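# Seat both door hinge pins using three arms

## Task

Three arms are mounted in the scene frame (metres; yaw in degrees counter-clockwise from +x): arm1 at x=-0.35, y=+0.63, z=+0.76, yaw -83; arm2 at x=+0.18, y=+0.61, z=+0.75, yaw -97; arm3 at x=+0.57, y=-0.37, z=+0.73, yaw +177. The door is currently held by only one hinge pin. Finish hanging it so that both hinge pins are fully inserted and no block is anywhere near the door. Use whichever arms you like. The result must hold with no robot supporting it. At the end, open the grippers and move the arms away.

## Robot and tools

Robots: arm1, arm2 and arm3 are identical i2rt Big YAM arms. Each has six revolute joints, a two-finger gripper and a wrist camera. With joints 1 and 6 at zero and the hand level and pointing ahead, the camera sits above the hand and looks toward the fingertips. The hand can reach roughly 1.0 m from the joint-1 axis. The joints move at different speeds, so the hand may trace a wide curve between two postures. Plan for that near the door, the blocks and the other arms.

Frame: there is one scene frame. Its origin is on the floor and +z points up. The task gives each base position in metres and its yaw in degrees counter-clockwise from +x. Joint 1 at 0 points the arm along its base's facing. The hand point lies midway between the fingertips. The hand's z axis runs along the fingers, and the fingers open and close along its y axis.

execute_actions: "actions" is a list holding one action or none. An empty list only reports state and images. An action is an object keyed by any of "arm1", "arm2", "arm3". Each key holds {"joints": {...}}. Inside, you give absolute targets by name, not offsets from the current position. You may name any subset of these:
- joint1_rad: -2.879 to 2.879. Rotates the arm about its base; positive is counter-clockwise seen from above.
- joint2_rad: 0 to 3.141. Shoulder; 0 puts the upper arm back and about level, and increasing values lift it up and then forward.
- joint3_rad: 0 to 3.019. Elbow; 0 folds the forearm onto the upper arm, and larger values open it.
- joint4_rad: -1.692 to 1.57. Hand pitch; positive tilts the fingers up.
- joint5_rad: -1.57 to 1.57. Sideways hand swing; positive goes to the arm's right.
- joint6_rad: -2.094 to 2.094. Hand roll; positive is clockwise viewed from behind the hand.
- gripper_m: 0 to 0.093. Fingertip gap in metres. Each finger pad can squeeze with about 50 to 62 N, or less on some units.

All named motions start together and may finish at different times. Each action is limited to 15 s. A joint or arm you leave out may still be driving toward an older target. An unknown key or an out-of-range number rejects the whole call and nothing moves. "cameras" is optional: a list drawn from arm1_cam_wrist, arm2_cam_wrist, arm3_cam_wrist, or "all". Leaving it out, null or ["all"] gives every camera; [] gives none. Images are taken when the call ends, and the "pictures" line lists them in order. Example: {"arm1": {"joints": {"gripper_m": 0.05}}, "arm2": {"joints": {"joint1_rad": 0.3}}}.

wait: seconds, 0 to 10. Nothing new is commanded while the simulation runs. It returns the same state and images as an empty action.

zoom_image: camera (one of the three wrist cameras) and region [x0, y0, x1, y1] in pixels of that camera's latest full image. The origin is the top-left corner, and the region may be at most 504 by 504. It gives a closer, sharper view.

finished_scene: scene = the number of the current scene. It ends that scene for good and reports whether the task succeeded. The door must already be in its final state.

Reading results:
- joint_positions gives current joint values. Each joint counts as done within its tolerance: ±0.045, ±0.14, ±0.09, ±0.055, ±0.03, ±0.035 for joints 1 to 6, and ±0.003 for the gripper.
- joint_status tells how each commanded motion ended:
  - "off_target": the joint stopped away from its target and may still be pushing.
  - "contact_stop": the joint dropped its target and holds where it stopped.
  - "time_out": the joint may keep a target, or one clamped near its position (at most 0.375, 0.375, 0.113, 0.225, 0.075, 0.3 rad for joints 1 to 6), and keep pushing. on_its_own lists it, and it resumes by itself if the path clears.
  - "not_followed" or "joint command not followed", often with a "cause:" line: the self-and-inter-arm collision check blocked that arm's joint targets. The gripper part of the action still runs. The blocked targets may be retried on later actions until you send ones that pass.
- on_its_own covers what this call did not command; "held at" is the held target, not the current position.
- Joint torques, in joint order without the gripper, are raw drive outputs. They are nonzero in free air, offset and scaled per unit, and noisy. Friction can mask or fake a load.
- MOTOR HOT appears from 85 °C. At 100 °C an OVER-TEMPERATURE FAULT stops that arm's motors and gripper until they cool, and the arm falls. Keys then read "limit_stop_at_motor_heat"; resend the target afterwards.
- If a result reports a stop, later motion calls in the same reply are skipped.

Cautions:
- The arms keep pushing on contact, and can push hard. To relieve a stalled joint, command its reported position. A target very close to the current value may not move the joint at all. A joint holding up a load may sag after a time_out.
- Holding loads or pushing heats motors, even while you are deciding what to do. Don't leave an arm straining.
- Hard contact between two robots fails the task. The collision check may react too late, and it ignores fingers, gripper housings and wrist cameras. No state line reports robot-to-robot contact; contact through a held object is allowed.
- Arms act independently; one stalling does not pause the others.
- Loose objects may get brief random shoves. Knocking anything out of the work area fails the task.
- Avoid drops, slips, slams and hard hits.
- The robots hold your last command while you deliberate. Finish by opening grippers and backing away so nothing is held by a robot.

Each tool is called after ">>>" by a JSON object that holds its "method" and its "body", one argument or row to a line.

## Session

>>> {"method": "execute_actions", "body": {
  "actions": []
}}

Scene clock: 0.00 s.
Joint torques (N m, as the arm reports them, + toward a larger angle): no reading
arm1.joint_positions: joint1_rad=+0.001 joint2_rad=+0.587 joint3_rad=+1.602 joint4_rad=-1.200 joint5_rad=-0.306 joint6_rad=-0.530 gripper_m=+0.095
arm1.joint_status: not commanded
arm1.hand: x=-0.2764 y=+0.4591 z=+1.4410 quat_wxyz=(-0.448, -0.248, -0.725, +0.461) (m; scene frame)
arm2.joint_positions: joint1_rad=+0.295 joint2_rad=+0.521 joint3_rad=+1.663 joint4_rad=-1.557 joint5_rad=+0.080 joint6_rad=-0.240 gripper_m=+0.095
arm2.joint_status: not commanded
arm2.hand: x=+0.1879 y=+0.4957 z=+1.3725 quat_wxyz=(-0.346, -0.477, -0.691, +0.418) (m; scene frame)
arm3.joint_positions: joint1_rad=-0.280 joint2_rad=+0.488 joint3_rad=+1.360 joint4_rad=-1.219 joint5_rad=-0.025 joint6_rad=+0.103 gripper_m=+0.095
arm3.joint_status: not commanded
arm3.hand: x=+0.3890 y=-0.3081 z=+1.3104 quat_wxyz=(-0.057, +0.797, -0.172, -0.576) (m; scene frame)
pictures: arm1_cam_wrist, arm2_cam_wrist, arm3_cam_wrist
Images, in order (width x height): arm1_cam_wrist 616x616, arm2_cam_wrist 616x616, arm3_cam_wrist 616x616.

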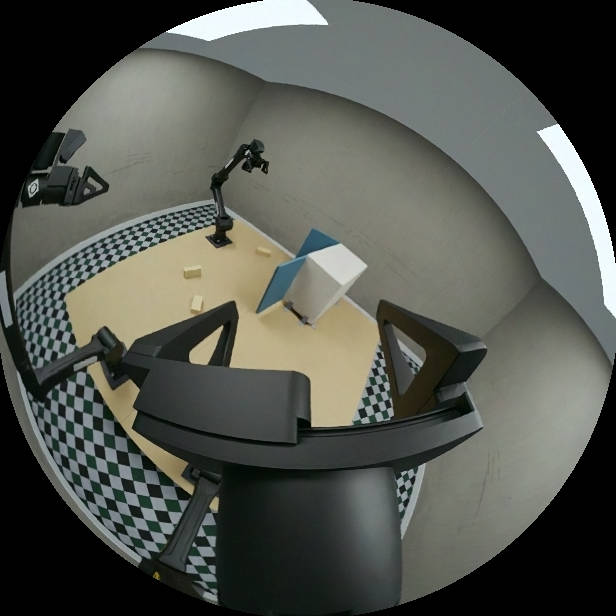

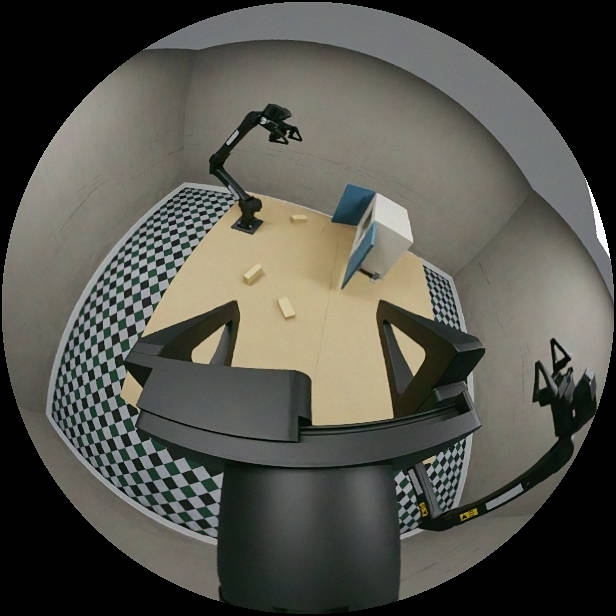

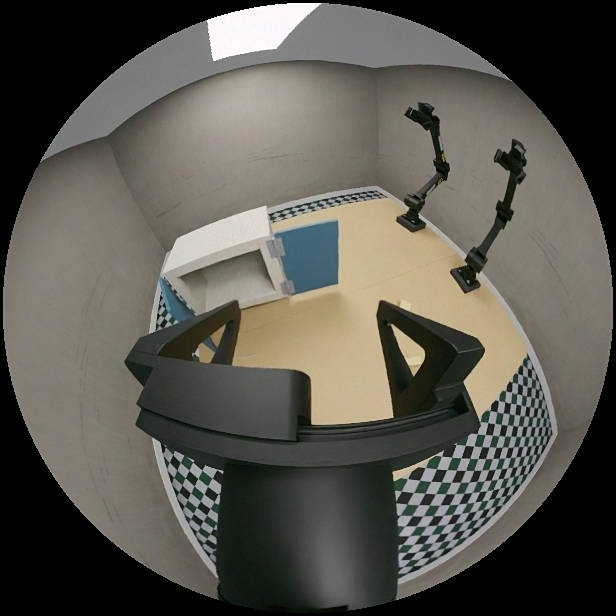

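>>> {"method": "zoom_image", "body": {
  "camera": "arm3_cam_wrist",
  "region": [140, 190, 360, 370]
}}

>>> {"method": "zoom_image", "body": {
  "camera": "arm1_cam_wrist",
  "region": [170, 210, 390, 350]
}}

>>> {"method": "zoom_image", "body": {
  "camera": "arm2_cam_wrist",
  "region": [220, 170, 440, 330]
}}

Region (140, 190, 360, 370) of arm3_cam_wrist's 616x616 image, scaled by 2.291, with more detail than that image has; it fills the top 412 rows of this view, and the rest is white.

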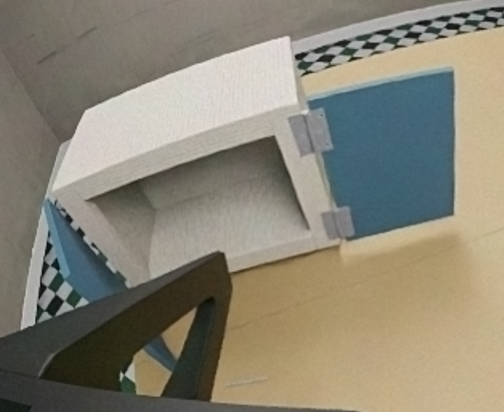

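Region (170, 210, 390, 350) of arm1_cam_wrist's 616x616 image, scaled by 2.291, with more detail than that image has; it fills the top 321 rows of this view, and the rest is white.

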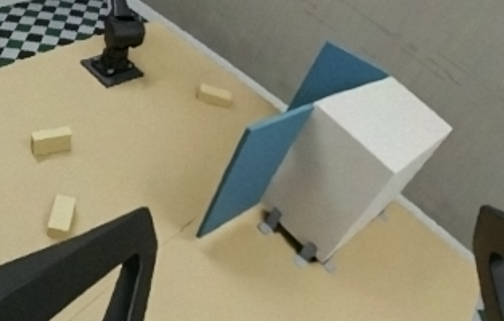

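Region (220, 170, 440, 330) of arm2_cam_wrist's 616x616 image, scaled by 2.291, with more detail than that image has; it fills the top 367 rows of this view, and the rest is white.

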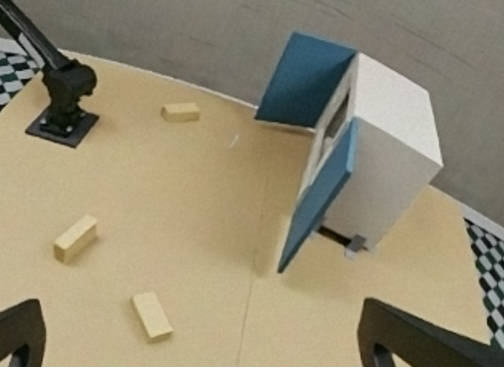

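>>> {"method": "execute_actions", "body": {
  "actions": [
    {"arm3":{"joints":{"joint1_rad":0.1,"joint2_rad":1.1,"joint3_rad":1.5,"joint4_rad":-1.0,"joint5_rad":0,"joint6_rad":0}},"arm1":{"joints":{"joint1_rad":0.1,"joint2_rad":1.3,"joint3_rad":1.9,"joint4_rad":-1.3,"joint5_rad":0,"joint6_rad":0}},"arm2":{"joints":{"joint1_rad":0.0,"joint2_rad":0.9,"joint3_rad":1.2,"joint4_rad":-0.9,"joint5_rad":0,"joint6_rad":0}}}
  ]
}}

Scene clock: 31.40 s.
Joint torques (N m, as the arm reports them, + toward a larger angle): arm1=[ 0.69 -9.88 10.46  1.08  0.14  0.06] | arm2=[-1.23 -3.9  10.73  3.14  0.03  0.15] | arm3=[-0.88 -5.98 12.36  2.33  0.11 -0.06]
arm1.joint_positions: joint1_rad=+0.090 joint2_rad=+1.303 joint3_rad=+1.875 joint4_rad=-1.291 joint5_rad=-0.004 joint6_rad=-0.009 gripper_m=+0.095
arm1.joint_status: all done
arm1.hand: x=-0.2429 y=+0.1494 z=+1.3232 quat_wxyz=(-0.324, -0.566, -0.713, +0.258) (m; scene frame)
arm2.joint_positions: joint1_rad=+0.003 joint2_rad=+0.889 joint3_rad=+1.182 joint4_rad=-0.923 joint5_rad=+0.001 joint6_rad=-0.012 gripper_m=+0.095
arm2.joint_status: all done
arm2.hand: x=+0.1349 y=+0.2114 z=+1.1760 quat_wxyz=(-0.295, -0.664, -0.598, +0.338) (m; scene frame)
arm3.joint_positions: joint1_rad=+0.092 joint2_rad=+1.092 joint3_rad=+1.478 joint4_rad=-1.011 joint5_rad=+0.000 joint6_rad=+0.013 gripper_m=+0.095
arm3.joint_status: all done
arm3.hand: x=+0.1141 y=-0.3849 z=+1.2337 quat_wxyz=(+0.010, +0.888, +0.010, -0.459) (m; scene frame)
pictures: arm1_cam_wrist, arm2_cam_wrist, arm3_cam_wrist
Images, in order (width x height): arm1_cam_wrist 616x616, arm2_cam_wrist 616x616, arm3_cam_wrist 616x616.

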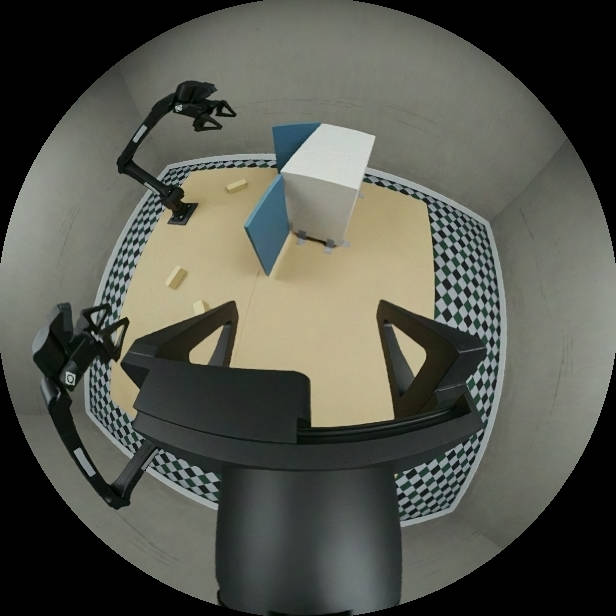

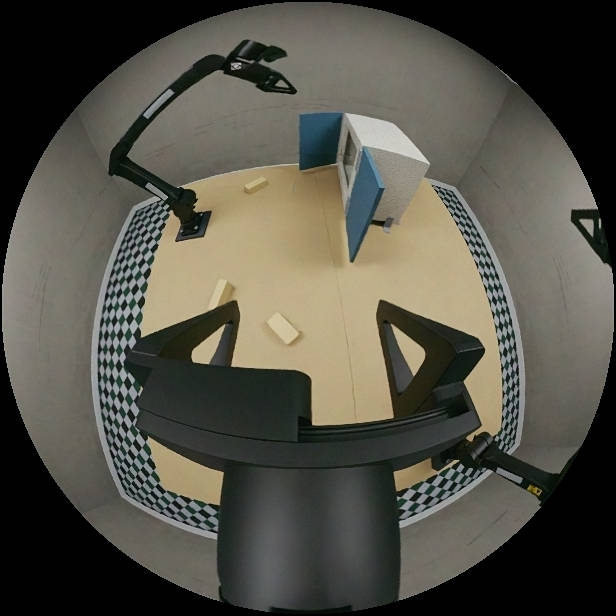

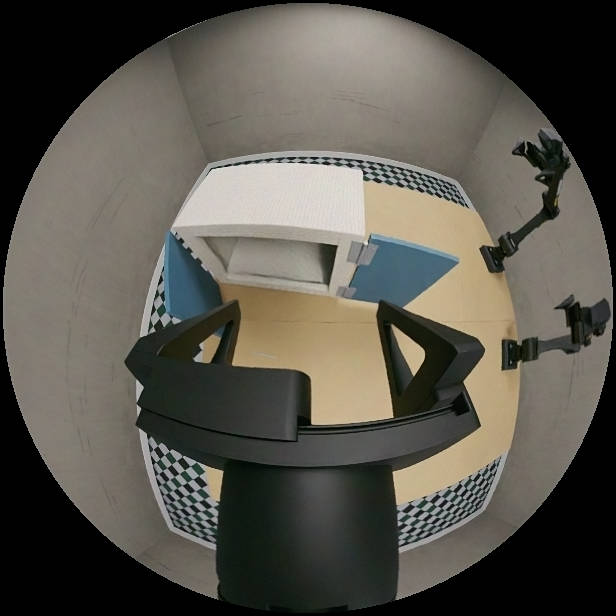

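>>> {"method": "zoom_image", "body": {
  "camera": "arm3_cam_wrist",
  "region": [320, 220, 470, 320]
}}

>>> {"method": "zoom_image", "body": {
  "camera": "arm3_cam_wrist",
  "region": [150, 210, 300, 370]
}}

>>> {"method": "zoom_image", "body": {
  "camera": "arm2_cam_wrist",
  "region": [270, 90, 440, 270]
}}

>>> {"method": "zoom_image", "body": {
  "camera": "arm1_cam_wrist",
  "region": [230, 110, 390, 290]
}}

Region (320, 220, 470, 320) of arm3_cam_wrist's 616x616 image, scaled by 3.360, with more detail than that image has.

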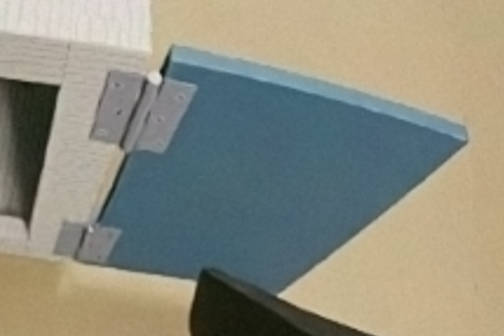

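Region (150, 210, 300, 370) of arm3_cam_wrist's 616x616 image, scaled by 3.150, with more detail than that image has; it fills the left 472 columns of this view, and the rest is white.

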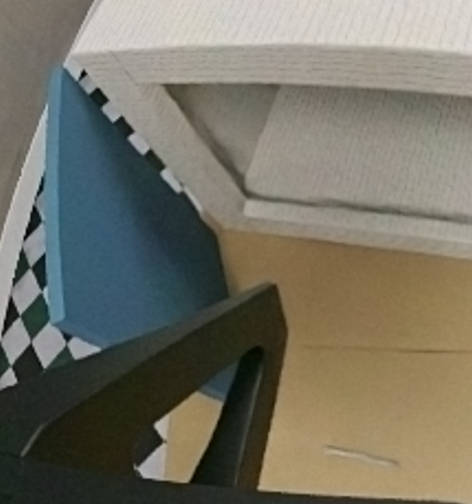

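Region (270, 90, 440, 270) of arm2_cam_wrist's 616x616 image, scaled by 2.800, with more detail than that image has.

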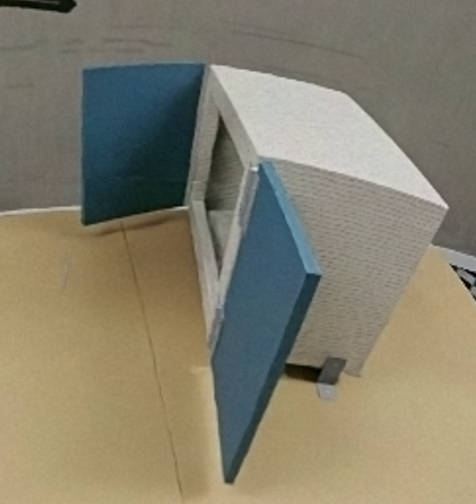

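Region (230, 110, 390, 290) of arm1_cam_wrist's 616x616 image, scaled by 2.800, with more detail than that image has.

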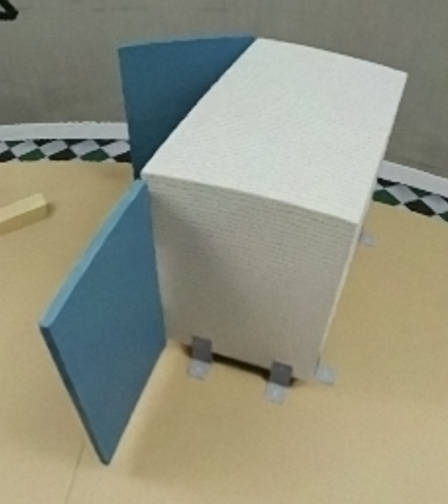

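>>> {"method": "execute_actions", "body": {
  "actions": [
    {"arm3":{"joints":{"joint1_rad":0.65,"joint2_rad":1.6,"joint3_rad":2.1,"joint4_rad":-1.4,"joint5_rad":0.5,"joint6_rad":0}},"arm1":{"joints":{"joint4_rad":0.0}},"arm2":{"joints":{"joint3_rad":2.2}}}
  ],
  "cameras": ["arm3_cam_wrist"]
}}

Scene clock: 87.00 s.
Joint torques (N m, as the arm reports them, + toward a larger angle): arm1=[ 0.7  -9.39 10.23  2.02  0.14  0.06] | arm2=[-0.51  4.05  3.44  2.56  0.01  0.13] | arm3=[ -2.56 -12.85  13.15   1.1    0.5   -0.02]
arm1.joint_positions: joint1_rad=+0.090 joint2_rad=+1.303 joint3_rad=+1.875 joint4_rad=-0.023 joint5_rad=-0.004 joint6_rad=-0.009 gripper_m=+0.095
arm1.joint_status: all done
arm1.hand: x=-0.2387 y=+0.1257 z=+1.6137 quat_wxyz=(-0.680, -0.303, -0.382, +0.548) (m; scene frame)
arm2.joint_positions: joint1_rad=+0.003 joint2_rad=+0.897 joint3_rad=+2.201 joint4_rad=-0.913 joint5_rad=+0.001 joint6_rad=-0.012 gripper_m=+0.095
arm2.joint_status: all done
arm2.hand: x=+0.1628 y=+0.4376 z=+1.6762 quat_wxyz=(-0.546, -0.417, -0.375, +0.623) (m; scene frame)
arm3.joint_positions: joint1_rad=+0.661 joint2_rad=+1.595 joint3_rad=+2.062 joint4_rad=-1.388 joint5_rad=+0.499 joint6_rad=+0.011 gripper_m=+0.095
arm3.joint_status: all done
arm3.hand: x=+0.0534 y=-0.6282 z=+1.2362 quat_wxyz=(-0.131, +0.900, +0.192, -0.369) (m; scene frame)
pictures: arm3_cam_wrist
Images, in order (width x height): arm3_cam_wrist 616x616.

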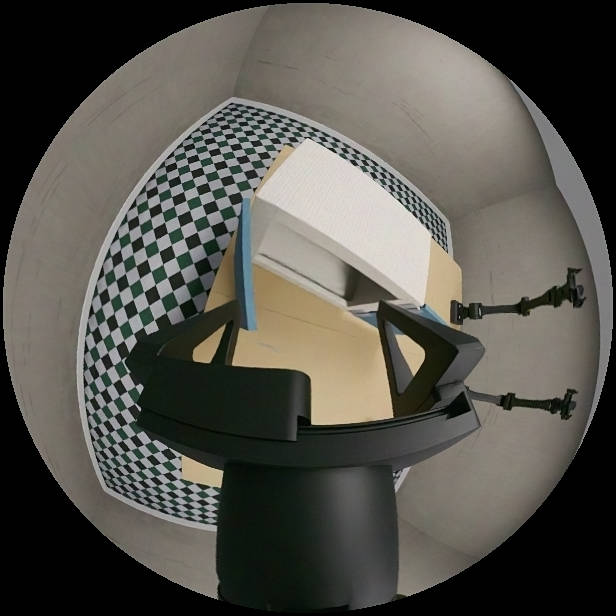

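>>> {"method": "zoom_image", "body": {
  "camera": "arm3_cam_wrist",
  "region": [210, 170, 330, 370]
}}

Region (210, 170, 330, 370) of arm3_cam_wrist's 616x616 image, scaled by 2.520, with more detail than that image has; it fills the left 302 columns of this view, and the rest is white.

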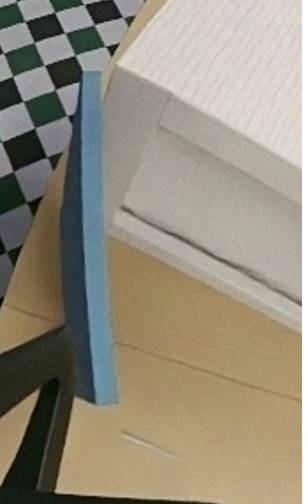

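>>> {"method": "execute_actions", "body": {
  "actions": [
    {"arm3":{"joints":{"joint1_rad":-0.2,"joint2_rad":0.9,"joint3_rad":0.7,"joint4_rad":-0.1,"joint5_rad":0.0,"joint6_rad":0}},"arm1":{"joints":{"joint2_rad":0.6,"joint3_rad":0.9,"joint4_rad":-0.8}},"arm2":{"joints":{"joint2_rad":1.2,"joint3_rad":1.2,"joint4_rad":-0.5,"joint1_rad":-0.2}}}
  ]
}}

Scene clock: 138.33 s.
Joint torques (N m, as the arm reports them, + toward a larger angle): arm1=[ 0.64 -1.31 10.43  1.37  0.14  0.06] | arm2=[ -0.78 -11.3    8.89   3.26   0.05   0.15] | arm3=[-2.1  -5.36 11.42  2.74  0.02 -0.04]
arm1.joint_positions: joint1_rad=+0.090 joint2_rad=+0.606 joint3_rad=+0.892 joint4_rad=-0.794 joint5_rad=-0.004 joint6_rad=-0.009 gripper_m=+0.095
arm1.joint_status: all done
arm1.hand: x=-0.2774 y=+0.3078 z=+1.1540 quat_wxyz=(-0.396, -0.536, -0.675, +0.317) (m; scene frame)
arm2.joint_positions: joint1_rad=-0.195 joint2_rad=+1.198 joint3_rad=+1.218 joint4_rad=-0.524 joint5_rad=+0.001 joint6_rad=-0.012 gripper_m=+0.095
arm2.joint_status: all done
arm2.hand: x=+0.0130 y=+0.0917 z=+1.1384 quat_wxyz=(-0.292, -0.696, -0.512, +0.411) (m; scene frame)
arm3.joint_positions: joint1_rad=-0.194 joint2_rad=+0.907 joint3_rad=+0.697 joint4_rad=-0.118 joint5_rad=+0.002 joint6_rad=+0.011 gripper_m=+0.095
arm3.joint_status: all done
arm3.hand: x=+0.1389 y=-0.2565 z=+1.0482 quat_wxyz=(-0.071, +0.803, -0.107, -0.582) (m; scene frame)
pictures: arm1_cam_wrist, arm2_cam_wrist, arm3_cam_wrist
Images, in order (width x height): arm1_cam_wrist 616x616, arm2_cam_wrist 616x616, arm3_cam_wrist 616x616.

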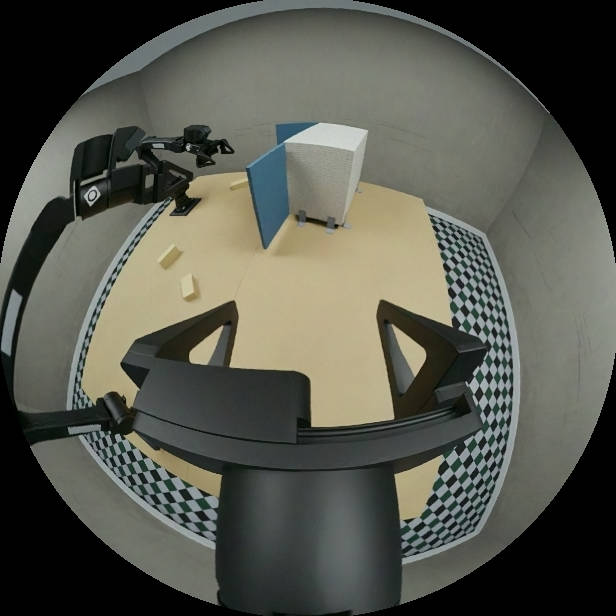

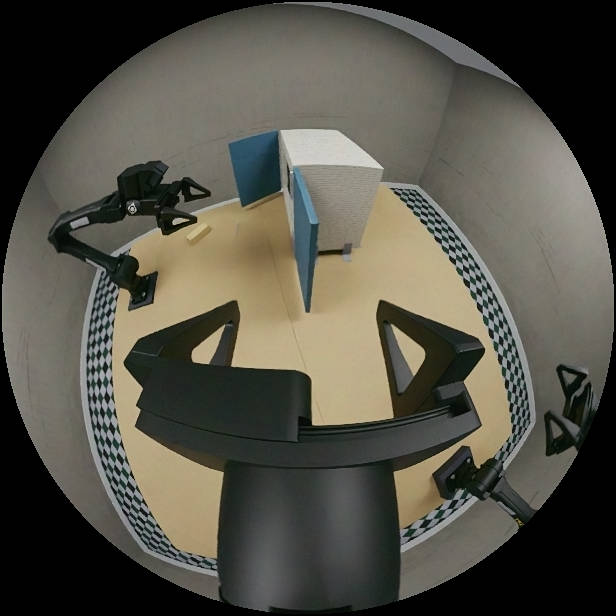

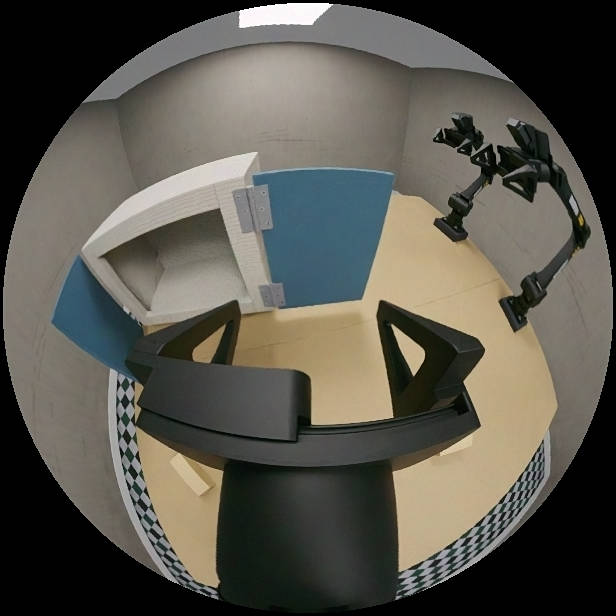

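>>> {"method": "zoom_image", "body": {
  "camera": "arm3_cam_wrist",
  "region": [215, 150, 315, 320]
}}

>>> {"method": "zoom_image", "body": {
  "camera": "arm2_cam_wrist",
  "region": [220, 120, 340, 320]
}}

Region (215, 150, 315, 320) of arm3_cam_wrist's 616x616 image, scaled by 2.965, with more detail than that image has; it fills the left 296 columns of this view, and the rest is white.

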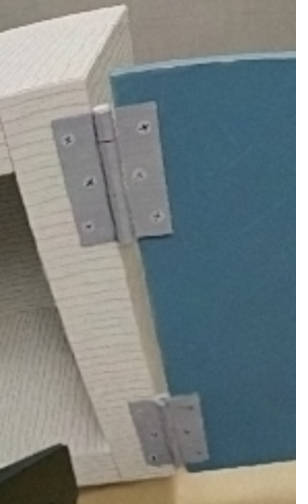

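Region (220, 120, 340, 320) of arm2_cam_wrist's 616x616 image, scaled by 2.520, with more detail than that image has; it fills the left 302 columns of this view, and the rest is white.

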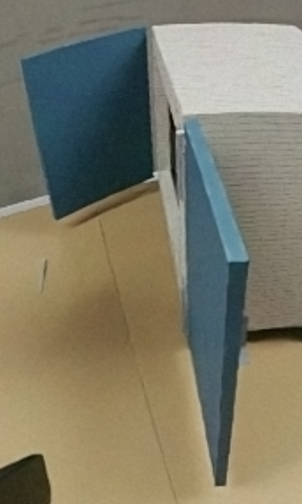

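>>> {"method": "execute_actions", "body": {
  "actions": [
    {"arm3":{"joints":{"joint1_rad":-0.073,"joint2_rad":1.62,"joint3_rad":0.55,"joint4_rad":1.06}}}
  ],
  "cameras": ["arm3_cam_wrist","arm2_cam_wrist"]
}}

>>> {"method": "zoom_image", "body": {
  "camera": "arm3_cam_wrist",
  "region": [240, 200, 380, 340]
}}

Scene clock: 199.90 s.
Joint torques (N m, as the arm reports them, + toward a larger angle): arm1=[ 0.66 -1.66 10.36  1.3   0.14  0.05] | arm2=[ -1.14 -11.3    8.73   3.31   0.04   0.13] | arm3=[-1.26 -9.41  6.89  2.75  0.11 -0.04]
arm1.joint_positions: joint1_rad=+0.090 joint2_rad=+0.606 joint3_rad=+0.892 joint4_rad=-0.794 joint5_rad=-0.004 joint6_rad=-0.009 gripper_m=+0.095
arm1.joint_status: not commanded
arm1.hand: x=-0.2774 y=+0.3078 z=+1.1540 quat_wxyz=(-0.396, -0.536, -0.675, +0.317) (m; scene frame)
arm2.joint_positions: joint1_rad=-0.195 joint2_rad=+1.198 joint3_rad=+1.218 joint4_rad=-0.524 joint5_rad=+0.001 joint6_rad=-0.012 gripper_m=+0.095
arm2.joint_status: not commanded
arm2.hand: x=+0.0130 y=+0.0917 z=+1.1384 quat_wxyz=(-0.292, -0.696, -0.512, +0.411) (m; scene frame)
arm3.joint_positions: joint1_rad=-0.075 joint2_rad=+1.612 joint3_rad=+0.547 joint4_rad=+1.042 joint5_rad=+0.000 joint6_rad=+0.011 gripper_m=+0.095
arm3.joint_status: all done
arm3.hand: x=+0.0400 y=-0.2972 z=+0.9032 quat_wxyz=(-0.043, +0.710, -0.051, -0.701) (m; scene frame)
pictures: arm2_cam_wrist, arm3_cam_wrist
Images, in order (width x height): arm2_cam_wrist 616x616, arm3_cam_wrist 616x616.

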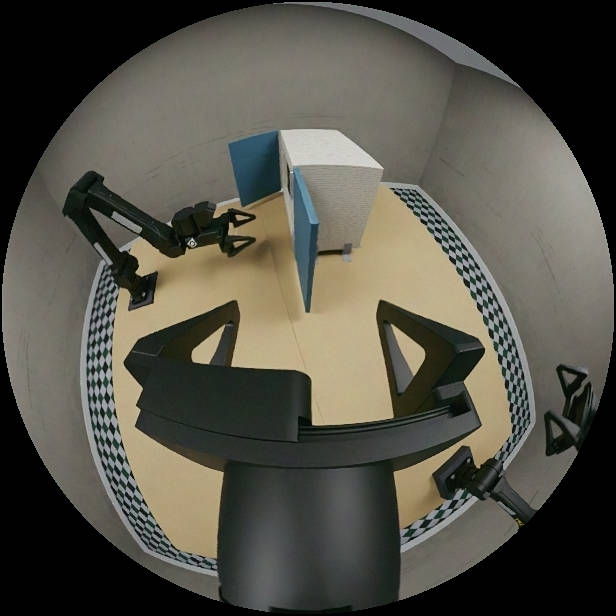

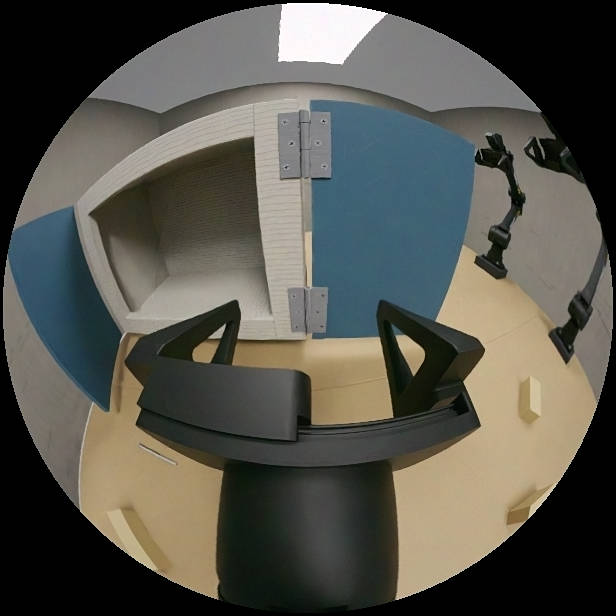

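Region (240, 200, 380, 340) of arm3_cam_wrist's 616x616 image, scaled by 3.600, with more detail than that image has.

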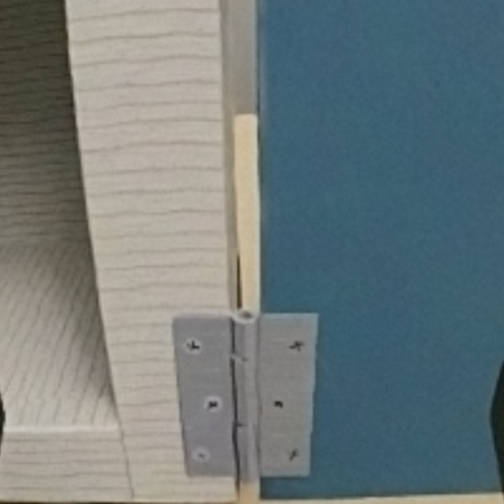

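>>> {"method": "zoom_image", "body": {
  "camera": "arm3_cam_wrist",
  "region": [280, 275, 340, 345]
}}

>>> {"method": "zoom_image", "body": {
  "camera": "arm3_cam_wrist",
  "region": [125, 425, 195, 485]
}}

>>> {"method": "zoom_image", "body": {
  "camera": "arm3_cam_wrist",
  "region": [270, 95, 340, 185]
}}

Region (280, 275, 340, 345) of arm3_cam_wrist's 616x616 image, scaled by 7.200, with more detail than that image has; it fills the left 432 columns of this view, and the rest is white.

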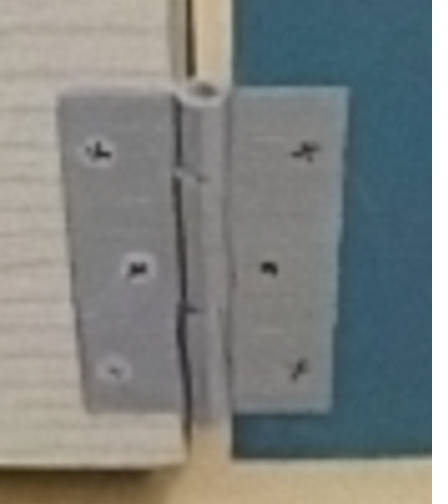

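Region (125, 425, 195, 485) of arm3_cam_wrist's 616x616 image, scaled by 7.200, with more detail than that image has; it fills the top 432 rows of this view, and the rest is white.

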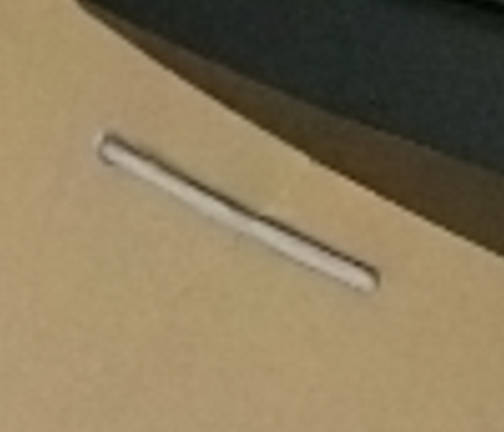

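Region (270, 95, 340, 185) of arm3_cam_wrist's 616x616 image, scaled by 5.600, with more detail than that image has.

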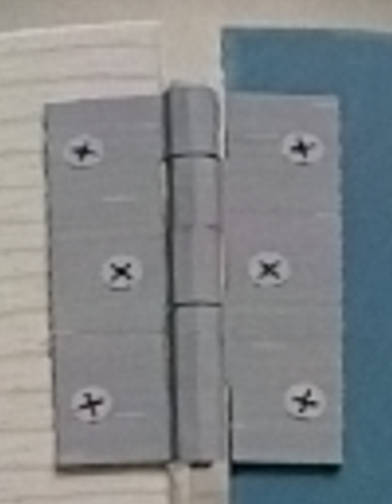

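>>> {"method": "execute_actions", "body": {
  "actions": [
    {"arm3":{"joints":{"joint1_rad":0.427,"joint2_rad":1.15,"joint3_rad":0.7,"joint4_rad":0.45,"joint6_rad":-1.07,"gripper_m":0.05}}}
  ],
  "cameras": []
}}

>>> {"method": "execute_actions", "body": {
  "actions": [
    {"arm3":{"joints":{"joint2_rad":1.6,"joint3_rad":1.25,"joint4_rad":-1.083}}}
  ],
  "cameras": []
}}

>>> {"method": "execute_actions", "body": {
  "actions": [
    {"arm3":{"joints":{"joint2_rad":1.755,"joint3_rad":1.26,"joint4_rad":-1.075}}}
  ],
  "cameras": ["arm3_cam_wrist","arm2_cam_wrist"]
}}

Scene clock: 248.17 s.
Joint torques (N m, as the arm reports them, + toward a larger angle): arm1=[ 0.68 -1.5  10.36  1.29  0.14  0.06] | arm2=[ -0.57 -11.09   8.68   3.28   0.03   0.13] | arm3=[-1.15 -6.27 11.85  1.59  0.18  0.01]
arm1.joint_positions: joint1_rad=+0.090 joint2_rad=+0.606 joint3_rad=+0.892 joint4_rad=-0.794 joint5_rad=-0.004 joint6_rad=-0.009 gripper_m=+0.095
arm1.joint_status: not commanded
arm1.hand: x=-0.2774 y=+0.3078 z=+1.1540 quat_wxyz=(-0.396, -0.536, -0.675, +0.317) (m; scene frame)
arm2.joint_positions: joint1_rad=-0.195 joint2_rad=+1.198 joint3_rad=+1.218 joint4_rad=-0.524 joint5_rad=+0.001 joint6_rad=-0.012 gripper_m=+0.095
arm2.joint_status: not commanded
arm2.hand: x=+0.0130 y=+0.0917 z=+1.1384 quat_wxyz=(-0.292, -0.696, -0.512, +0.411) (m; scene frame)
arm3.joint_positions: joint1_rad=+0.422 joint2_rad=+1.139 joint3_rad=+0.683 joint4_rad=+0.462 joint5_rad=-0.001 joint6_rad=-1.056 gripper_m=+0.050
arm3.joint_status: all done
arm3.hand: x=+0.0929 y=-0.5522 z=+1.0719 quat_wxyz=(-0.243, +0.531, +0.460, -0.669) (m; scene frame)
pictures: none
No camera images: the call's "cameras" was empty. Leave "cameras" out to get every camera's image.

Scene clock: 249.97 s.
Joint torques (N m, as the arm reports them, + toward a larger angle): arm1=[ 0.71 -1.51 10.36  1.28  0.14  0.05] | arm2=[ -0.85 -11.58   8.69   3.31   0.04   0.14] | arm3=[ -1.74 -11.7    9.63   0.4    0.07   0.1 ]
arm1.joint_positions: joint1_rad=+0.090 joint2_rad=+0.606 joint3_rad=+0.892 joint4_rad=-0.794 joint5_rad=-0.004 joint6_rad=-0.009 gripper_m=+0.095
arm1.joint_status: not commanded
arm1.hand: x=-0.2774 y=+0.3078 z=+1.1540 quat_wxyz=(-0.396, -0.536, -0.675, +0.317) (m; scene frame)
arm2.joint_positions: joint1_rad=-0.195 joint2_rad=+1.198 joint3_rad=+1.218 joint4_rad=-0.524 joint5_rad=+0.001 joint6_rad=-0.012 gripper_m=+0.095
arm2.joint_status: not commanded
arm2.hand: x=+0.0130 y=+0.0917 z=+1.1384 quat_wxyz=(-0.292, -0.696, -0.512, +0.411) (m; scene frame)
arm3.joint_positions: joint1_rad=+0.429 joint2_rad=+1.587 joint3_rad=+1.249 joint4_rad=-1.072 joint5_rad=-0.001 joint6_rad=-1.076 gripper_m=+0.050
arm3.joint_status: all done
arm3.hand: x=+0.1096 y=-0.5483 z=+0.8743 quat_wxyz=(-0.031, +0.747, +0.660, -0.078) (m; scene frame)
pictures: none
No camera images: the call's "cameras" was empty. Leave "cameras" out to get every camera's image.

Scene clock: 251.00 s.
Joint torques (N m, as the arm reports them, + toward a larger angle): arm1=[ 0.65 -1.45 10.39  1.31  0.14  0.06] | arm2=[ -1.31 -11.49   8.85   3.28   0.02   0.16] | arm3=[ -1.81 -14.54   9.56   0.41   0.08   0.08]
arm1.joint_positions: joint1_rad=+0.090 joint2_rad=+0.606 joint3_rad=+0.892 joint4_rad=-0.794 joint5_rad=-0.004 joint6_rad=-0.009 gripper_m=+0.095
arm1.joint_status: not commanded
arm1.hand: x=-0.2774 y=+0.3078 z=+1.1540 quat_wxyz=(-0.396, -0.536, -0.675, +0.317) (m; scene frame)
arm2.joint_positions: joint1_rad=-0.195 joint2_rad=+1.198 joint3_rad=+1.218 joint4_rad=-0.524 joint5_rad=+0.001 joint6_rad=-0.012 gripper_m=+0.095
arm2.joint_status: not commanded
arm2.hand: x=+0.0130 y=+0.0917 z=+1.1384 quat_wxyz=(-0.292, -0.696, -0.512, +0.411) (m; scene frame)
arm3.joint_positions: joint1_rad=+0.429 joint2_rad=+1.761 joint3_rad=+1.249 joint4_rad=-1.072 joint5_rad=-0.001 joint6_rad=-1.076 gripper_m=+0.050
arm3.joint_status: all done
arm3.hand: x=+0.1142 y=-0.5460 z=+0.7920 quat_wxyz=(-0.001, +0.749, +0.662, +0.004) (m; scene frame)
pictures: arm2_cam_wrist, arm3_cam_wrist
Images, in order (width x height): arm2_cam_wrist 616x616, arm3_cam_wrist 616x616.

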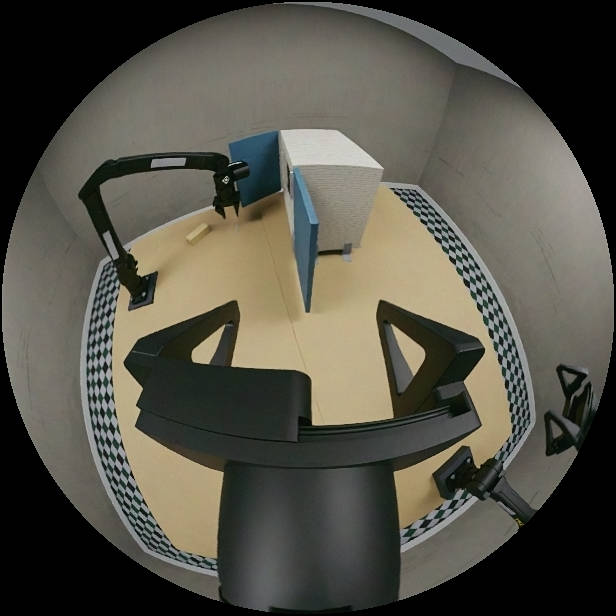

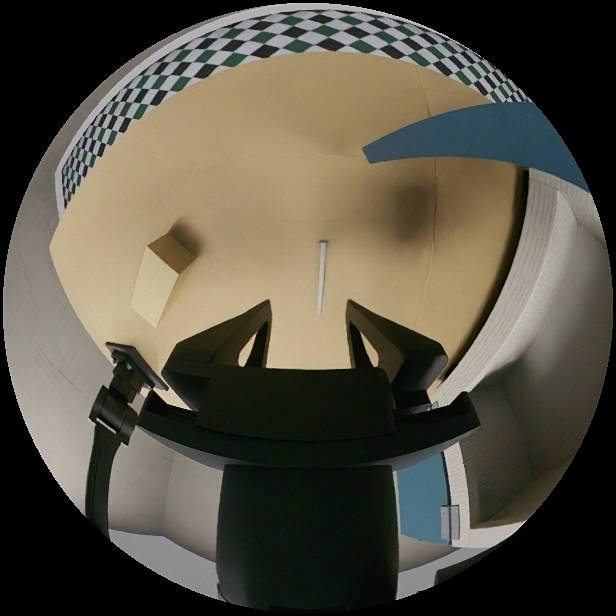

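>>> {"method": "execute_actions", "body": {
  "actions": [
    {"arm3":{"joints":{"joint1_rad":0.44,"joint2_rad":1.85,"joint3_rad":1.235,"joint4_rad":-0.95,"gripper_m":0.035}}}
  ],
  "cameras": ["arm3_cam_wrist"]
}}

Scene clock: 271.07 s.
Joint torques (N m, as the arm reports them, + toward a larger angle): arm1=[ 0.73 -1.33 10.37  1.32  0.14  0.06] | arm2=[ -0.81 -11.2    8.75   3.25   0.     0.15] | arm3=[ -0.72 -14.23   8.32   0.93   0.08   0.11]
arm1.joint_positions: joint1_rad=+0.090 joint2_rad=+0.606 joint3_rad=+0.892 joint4_rad=-0.794 joint5_rad=-0.004 joint6_rad=-0.009 gripper_m=+0.095
arm1.joint_status: not commanded
arm1.hand: x=-0.2774 y=+0.3078 z=+1.1540 quat_wxyz=(-0.396, -0.536, -0.675, +0.317) (m; scene frame)
arm2.joint_positions: joint1_rad=-0.195 joint2_rad=+1.198 joint3_rad=+1.218 joint4_rad=-0.524 joint5_rad=+0.001 joint6_rad=-0.012 gripper_m=+0.095
arm2.joint_status: not commanded
arm2.hand: x=+0.0130 y=+0.0917 z=+1.1384 quat_wxyz=(-0.292, -0.696, -0.512, +0.411) (m; scene frame)
arm3.joint_positions: joint1_rad=+0.430 joint2_rad=+1.845 joint3_rad=+1.232 joint4_rad=-0.961 joint5_rad=-0.001 joint6_rad=-1.078 gripper_m=+0.035
arm3.joint_status: all done
arm3.hand: x=+0.1028 y=-0.5506 z=+0.7470 quat_wxyz=(-0.003, +0.748, +0.663, -0.002) (m; scene frame)
pictures: arm3_cam_wrist
Images, in order (width x height): arm3_cam_wrist 616x616.

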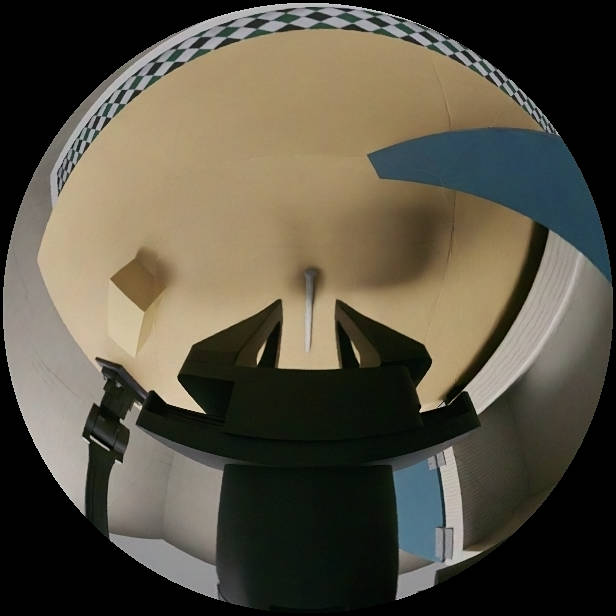

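>>> {"method": "execute_actions", "body": {
  "actions": [
    {"arm3":{"joints":{"joint2_rad":1.888,"joint4_rad":-0.925}}}
  ],
  "cameras": ["arm3_cam_wrist"]
}}

>>> {"method": "zoom_image", "body": {
  "camera": "arm3_cam_wrist",
  "region": [258, 260, 358, 380]
}}

Scene clock: 283.90 s.
Joint torques (N m, as the arm reports them, + toward a larger angle): arm1=[ 0.69 -1.65 10.39  1.32  0.14  0.06] | arm2=[ -0.96 -11.63   8.75   3.18   0.04   0.13] | arm3=[ -0.78 -13.67   8.19   0.99   0.07   0.1 ]
arm1.joint_positions: joint1_rad=+0.090 joint2_rad=+0.606 joint3_rad=+0.892 joint4_rad=-0.794 joint5_rad=-0.004 joint6_rad=-0.009 gripper_m=+0.095
arm1.joint_status: not commanded
arm1.hand: x=-0.2774 y=+0.3078 z=+1.1540 quat_wxyz=(-0.396, -0.536, -0.675, +0.317) (m; scene frame)
arm2.joint_positions: joint1_rad=-0.195 joint2_rad=+1.198 joint3_rad=+1.218 joint4_rad=-0.524 joint5_rad=+0.001 joint6_rad=-0.012 gripper_m=+0.095
arm2.joint_status: not commanded
arm2.hand: x=+0.0130 y=+0.0917 z=+1.1384 quat_wxyz=(-0.292, -0.696, -0.512, +0.411) (m; scene frame)
arm3.joint_positions: joint1_rad=+0.430 joint2_rad=+1.870 joint3_rad=+1.232 joint4_rad=-0.937 joint5_rad=-0.001 joint6_rad=-1.078 gripper_m=+0.035
arm3.joint_status: all done
arm3.hand: x=+0.1003 y=-0.5517 z=+0.7349 quat_wxyz=(-0.003, +0.748, +0.663, -0.001) (m; scene frame)
pictures: arm3_cam_wrist
Images, in order (width x height): arm3_cam_wrist 616x616.

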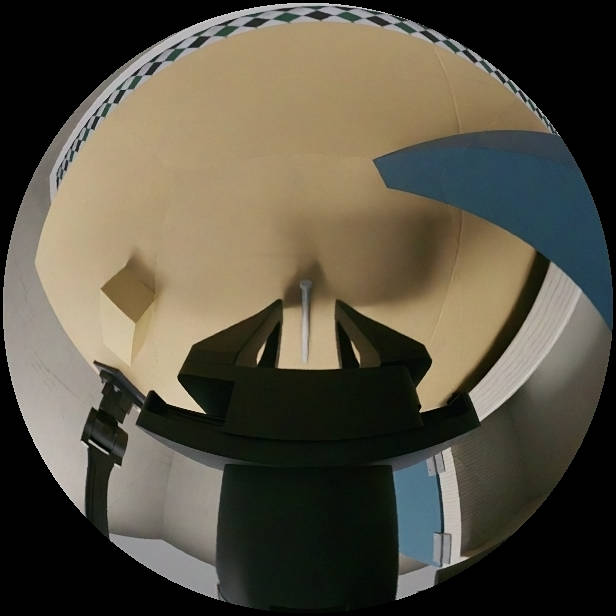

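Region (258, 260, 358, 380) of arm3_cam_wrist's 616x616 image, scaled by 4.200, with more detail than that image has.

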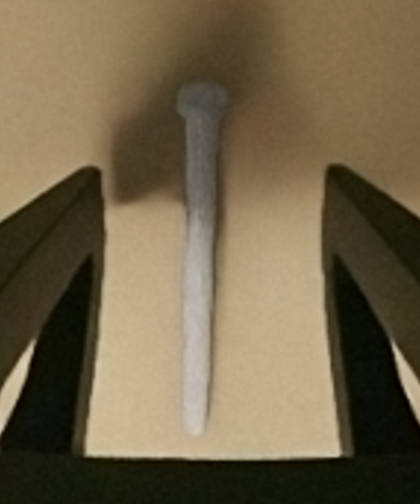

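>>> {"method": "execute_actions", "body": {
  "actions": [
    {"arm3":{"joints":{"joint1_rad":0.41,"joint2_rad":1.905}}}
  ],
  "cameras": ["arm3_cam_wrist"]
}}

>>> {"method": "zoom_image", "body": {
  "camera": "arm3_cam_wrist",
  "region": [258, 260, 358, 380]
}}

Scene clock: 295.83 s.
Joint torques (N m, as the arm reports them, + toward a larger angle): arm1=[ 0.71 -1.48 10.4   1.29  0.14  0.06] | arm2=[ -1.02 -11.3    8.76   3.24   0.01   0.14] | arm3=[ -3.06 -13.13   8.15   0.96   0.1    0.1 ]
arm1.joint_positions: joint1_rad=+0.090 joint2_rad=+0.606 joint3_rad=+0.892 joint4_rad=-0.794 joint5_rad=-0.004 joint6_rad=-0.009 gripper_m=+0.095
arm1.joint_status: not commanded
arm1.hand: x=-0.2774 y=+0.3078 z=+1.1540 quat_wxyz=(-0.396, -0.536, -0.675, +0.317) (m; scene frame)
arm2.joint_positions: joint1_rad=-0.195 joint2_rad=+1.198 joint3_rad=+1.218 joint4_rad=-0.524 joint5_rad=+0.001 joint6_rad=-0.012 gripper_m=+0.095
arm2.joint_status: not commanded
arm2.hand: x=+0.0130 y=+0.0917 z=+1.1384 quat_wxyz=(-0.292, -0.696, -0.512, +0.411) (m; scene frame)
arm3.joint_positions: joint1_rad=+0.426 joint2_rad=+1.879 joint3_rad=+1.232 joint4_rad=-0.936 joint5_rad=-0.001 joint6_rad=-1.078 gripper_m=+0.035
arm3.joint_status: all done
arm3.hand: x=+0.1003 y=-0.5495 z=+0.7305 quat_wxyz=(-0.001, +0.750, +0.662, +0.002) (m; scene frame)
pictures: arm3_cam_wrist
Images, in order (width x height): arm3_cam_wrist 616x616.

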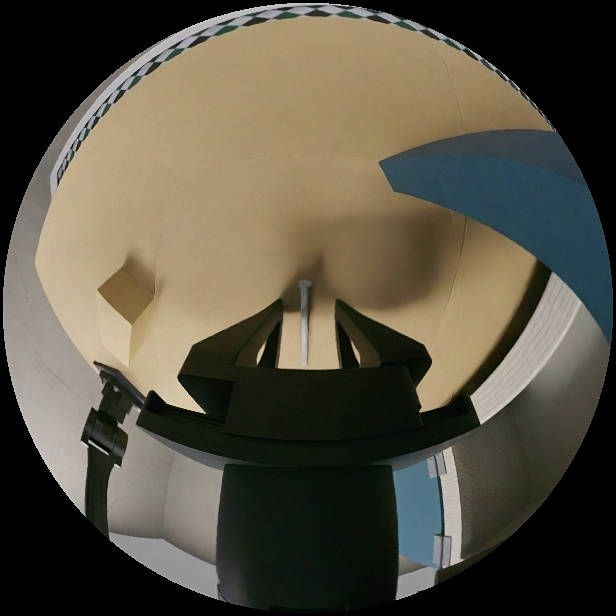

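Region (258, 260, 358, 380) of arm3_cam_wrist's 616x616 image, scaled by 4.200, with more detail than that image has.

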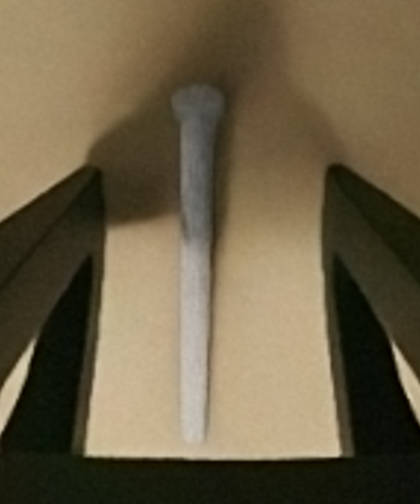

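>>> {"method": "execute_actions", "body": {
  "actions": [
    {"arm3":{"joints":{"joint1_rad":0.426,"joint2_rad":1.89,"gripper_m":0.0}}}
  ],
  "cameras": ["arm3_cam_wrist"]
}}

>>> {"method": "execute_actions", "body": {
  "actions": [
    {"arm3":{"joints":{"joint2_rad":1.5,"joint3_rad":1.1}}}
  ],
  "cameras": ["arm3_cam_wrist"]
}}

Scene clock: 301.47 s.
Joint torques (N m, as the arm reports them, + toward a larger angle): arm1=[ 0.57 -1.53 10.37  1.34  0.15  0.06] | arm2=[ -0.97 -11.33   8.77   3.21   0.06   0.13] | arm3=[ -1.68 -14.12   8.11   0.89   0.08   0.1 ]
arm1.joint_positions: joint1_rad=+0.090 joint2_rad=+0.606 joint3_rad=+0.892 joint4_rad=-0.794 joint5_rad=-0.004 joint6_rad=-0.009 gripper_m=+0.095
arm1.joint_status: not commanded
arm1.hand: x=-0.2774 y=+0.3078 z=+1.1540 quat_wxyz=(-0.396, -0.536, -0.675, +0.317) (m; scene frame)
arm2.joint_positions: joint1_rad=-0.195 joint2_rad=+1.198 joint3_rad=+1.218 joint4_rad=-0.524 joint5_rad=+0.001 joint6_rad=-0.012 gripper_m=+0.095
arm2.joint_status: not commanded
arm2.hand: x=+0.0130 y=+0.0917 z=+1.1384 quat_wxyz=(-0.292, -0.696, -0.512, +0.411) (m; scene frame)
arm3.joint_positions: joint1_rad=+0.426 joint2_rad=+1.879 joint3_rad=+1.232 joint4_rad=-0.935 joint5_rad=-0.001 joint6_rad=-1.078 gripper_m=+0.002
arm3.joint_status: all done
arm3.hand: x=+0.1001 y=-0.5495 z=+0.7305 quat_wxyz=(-0.002, +0.750, +0.662, +0.002) (m; scene frame)
pictures: arm3_cam_wrist
Images, in order (width x height): arm3_cam_wrist 616x616.

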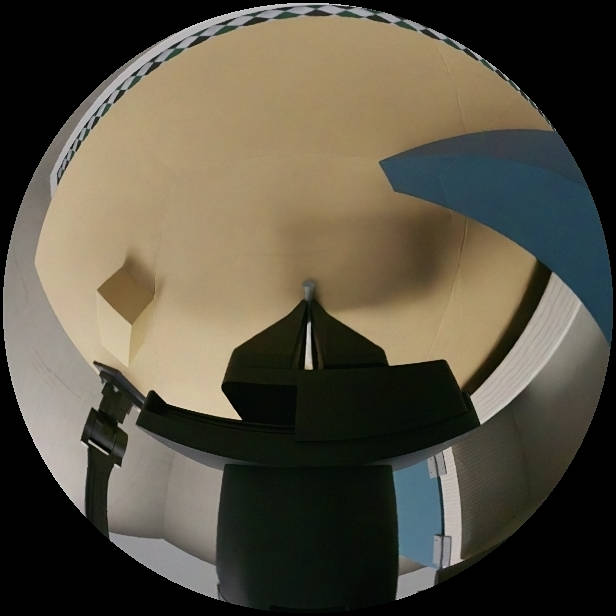

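Scene clock: 302.77 s.
Joint torques (N m, as the arm reports them, + toward a larger angle): arm1=[ 0.68 -1.55 10.36  1.32  0.14  0.05] | arm2=[ -0.92 -11.38   8.82   3.28   0.05   0.16] | arm3=[ -1.61 -10.12  10.63   1.09   0.09   0.12]
arm1.joint_positions: joint1_rad=+0.090 joint2_rad=+0.606 joint3_rad=+0.892 joint4_rad=-0.794 joint5_rad=-0.004 joint6_rad=-0.009 gripper_m=+0.095
arm1.joint_status: not commanded
arm1.hand: x=-0.2774 y=+0.3078 z=+1.1540 quat_wxyz=(-0.396, -0.536, -0.675, +0.317) (m; scene frame)
arm2.joint_positions: joint1_rad=-0.195 joint2_rad=+1.198 joint3_rad=+1.218 joint4_rad=-0.524 joint5_rad=+0.001 joint6_rad=-0.012 gripper_m=+0.095
arm2.joint_status: not commanded
arm2.hand: x=+0.0130 y=+0.0917 z=+1.1384 quat_wxyz=(-0.292, -0.696, -0.512, +0.411) (m; scene frame)
arm3.joint_positions: joint1_rad=+0.426 joint2_rad=+1.486 joint3_rad=+1.087 joint4_rad=-0.929 joint5_rad=-0.001 joint6_rad=-1.078 gripper_m=+0.002
arm3.joint_status: all done
arm3.hand: x=+0.1342 y=-0.5371 z=+0.8618 quat_wxyz=(-0.045, +0.744, +0.657, -0.116) (m; scene frame)
pictures: arm3_cam_wrist
Images, in order (width x height): arm3_cam_wrist 616x616.

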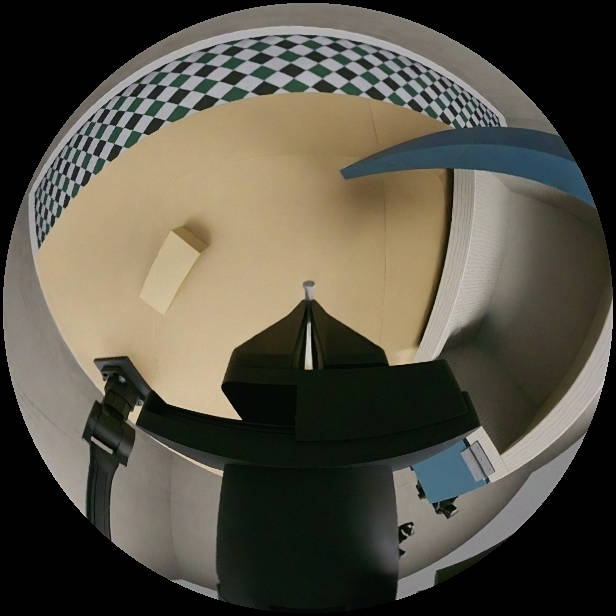

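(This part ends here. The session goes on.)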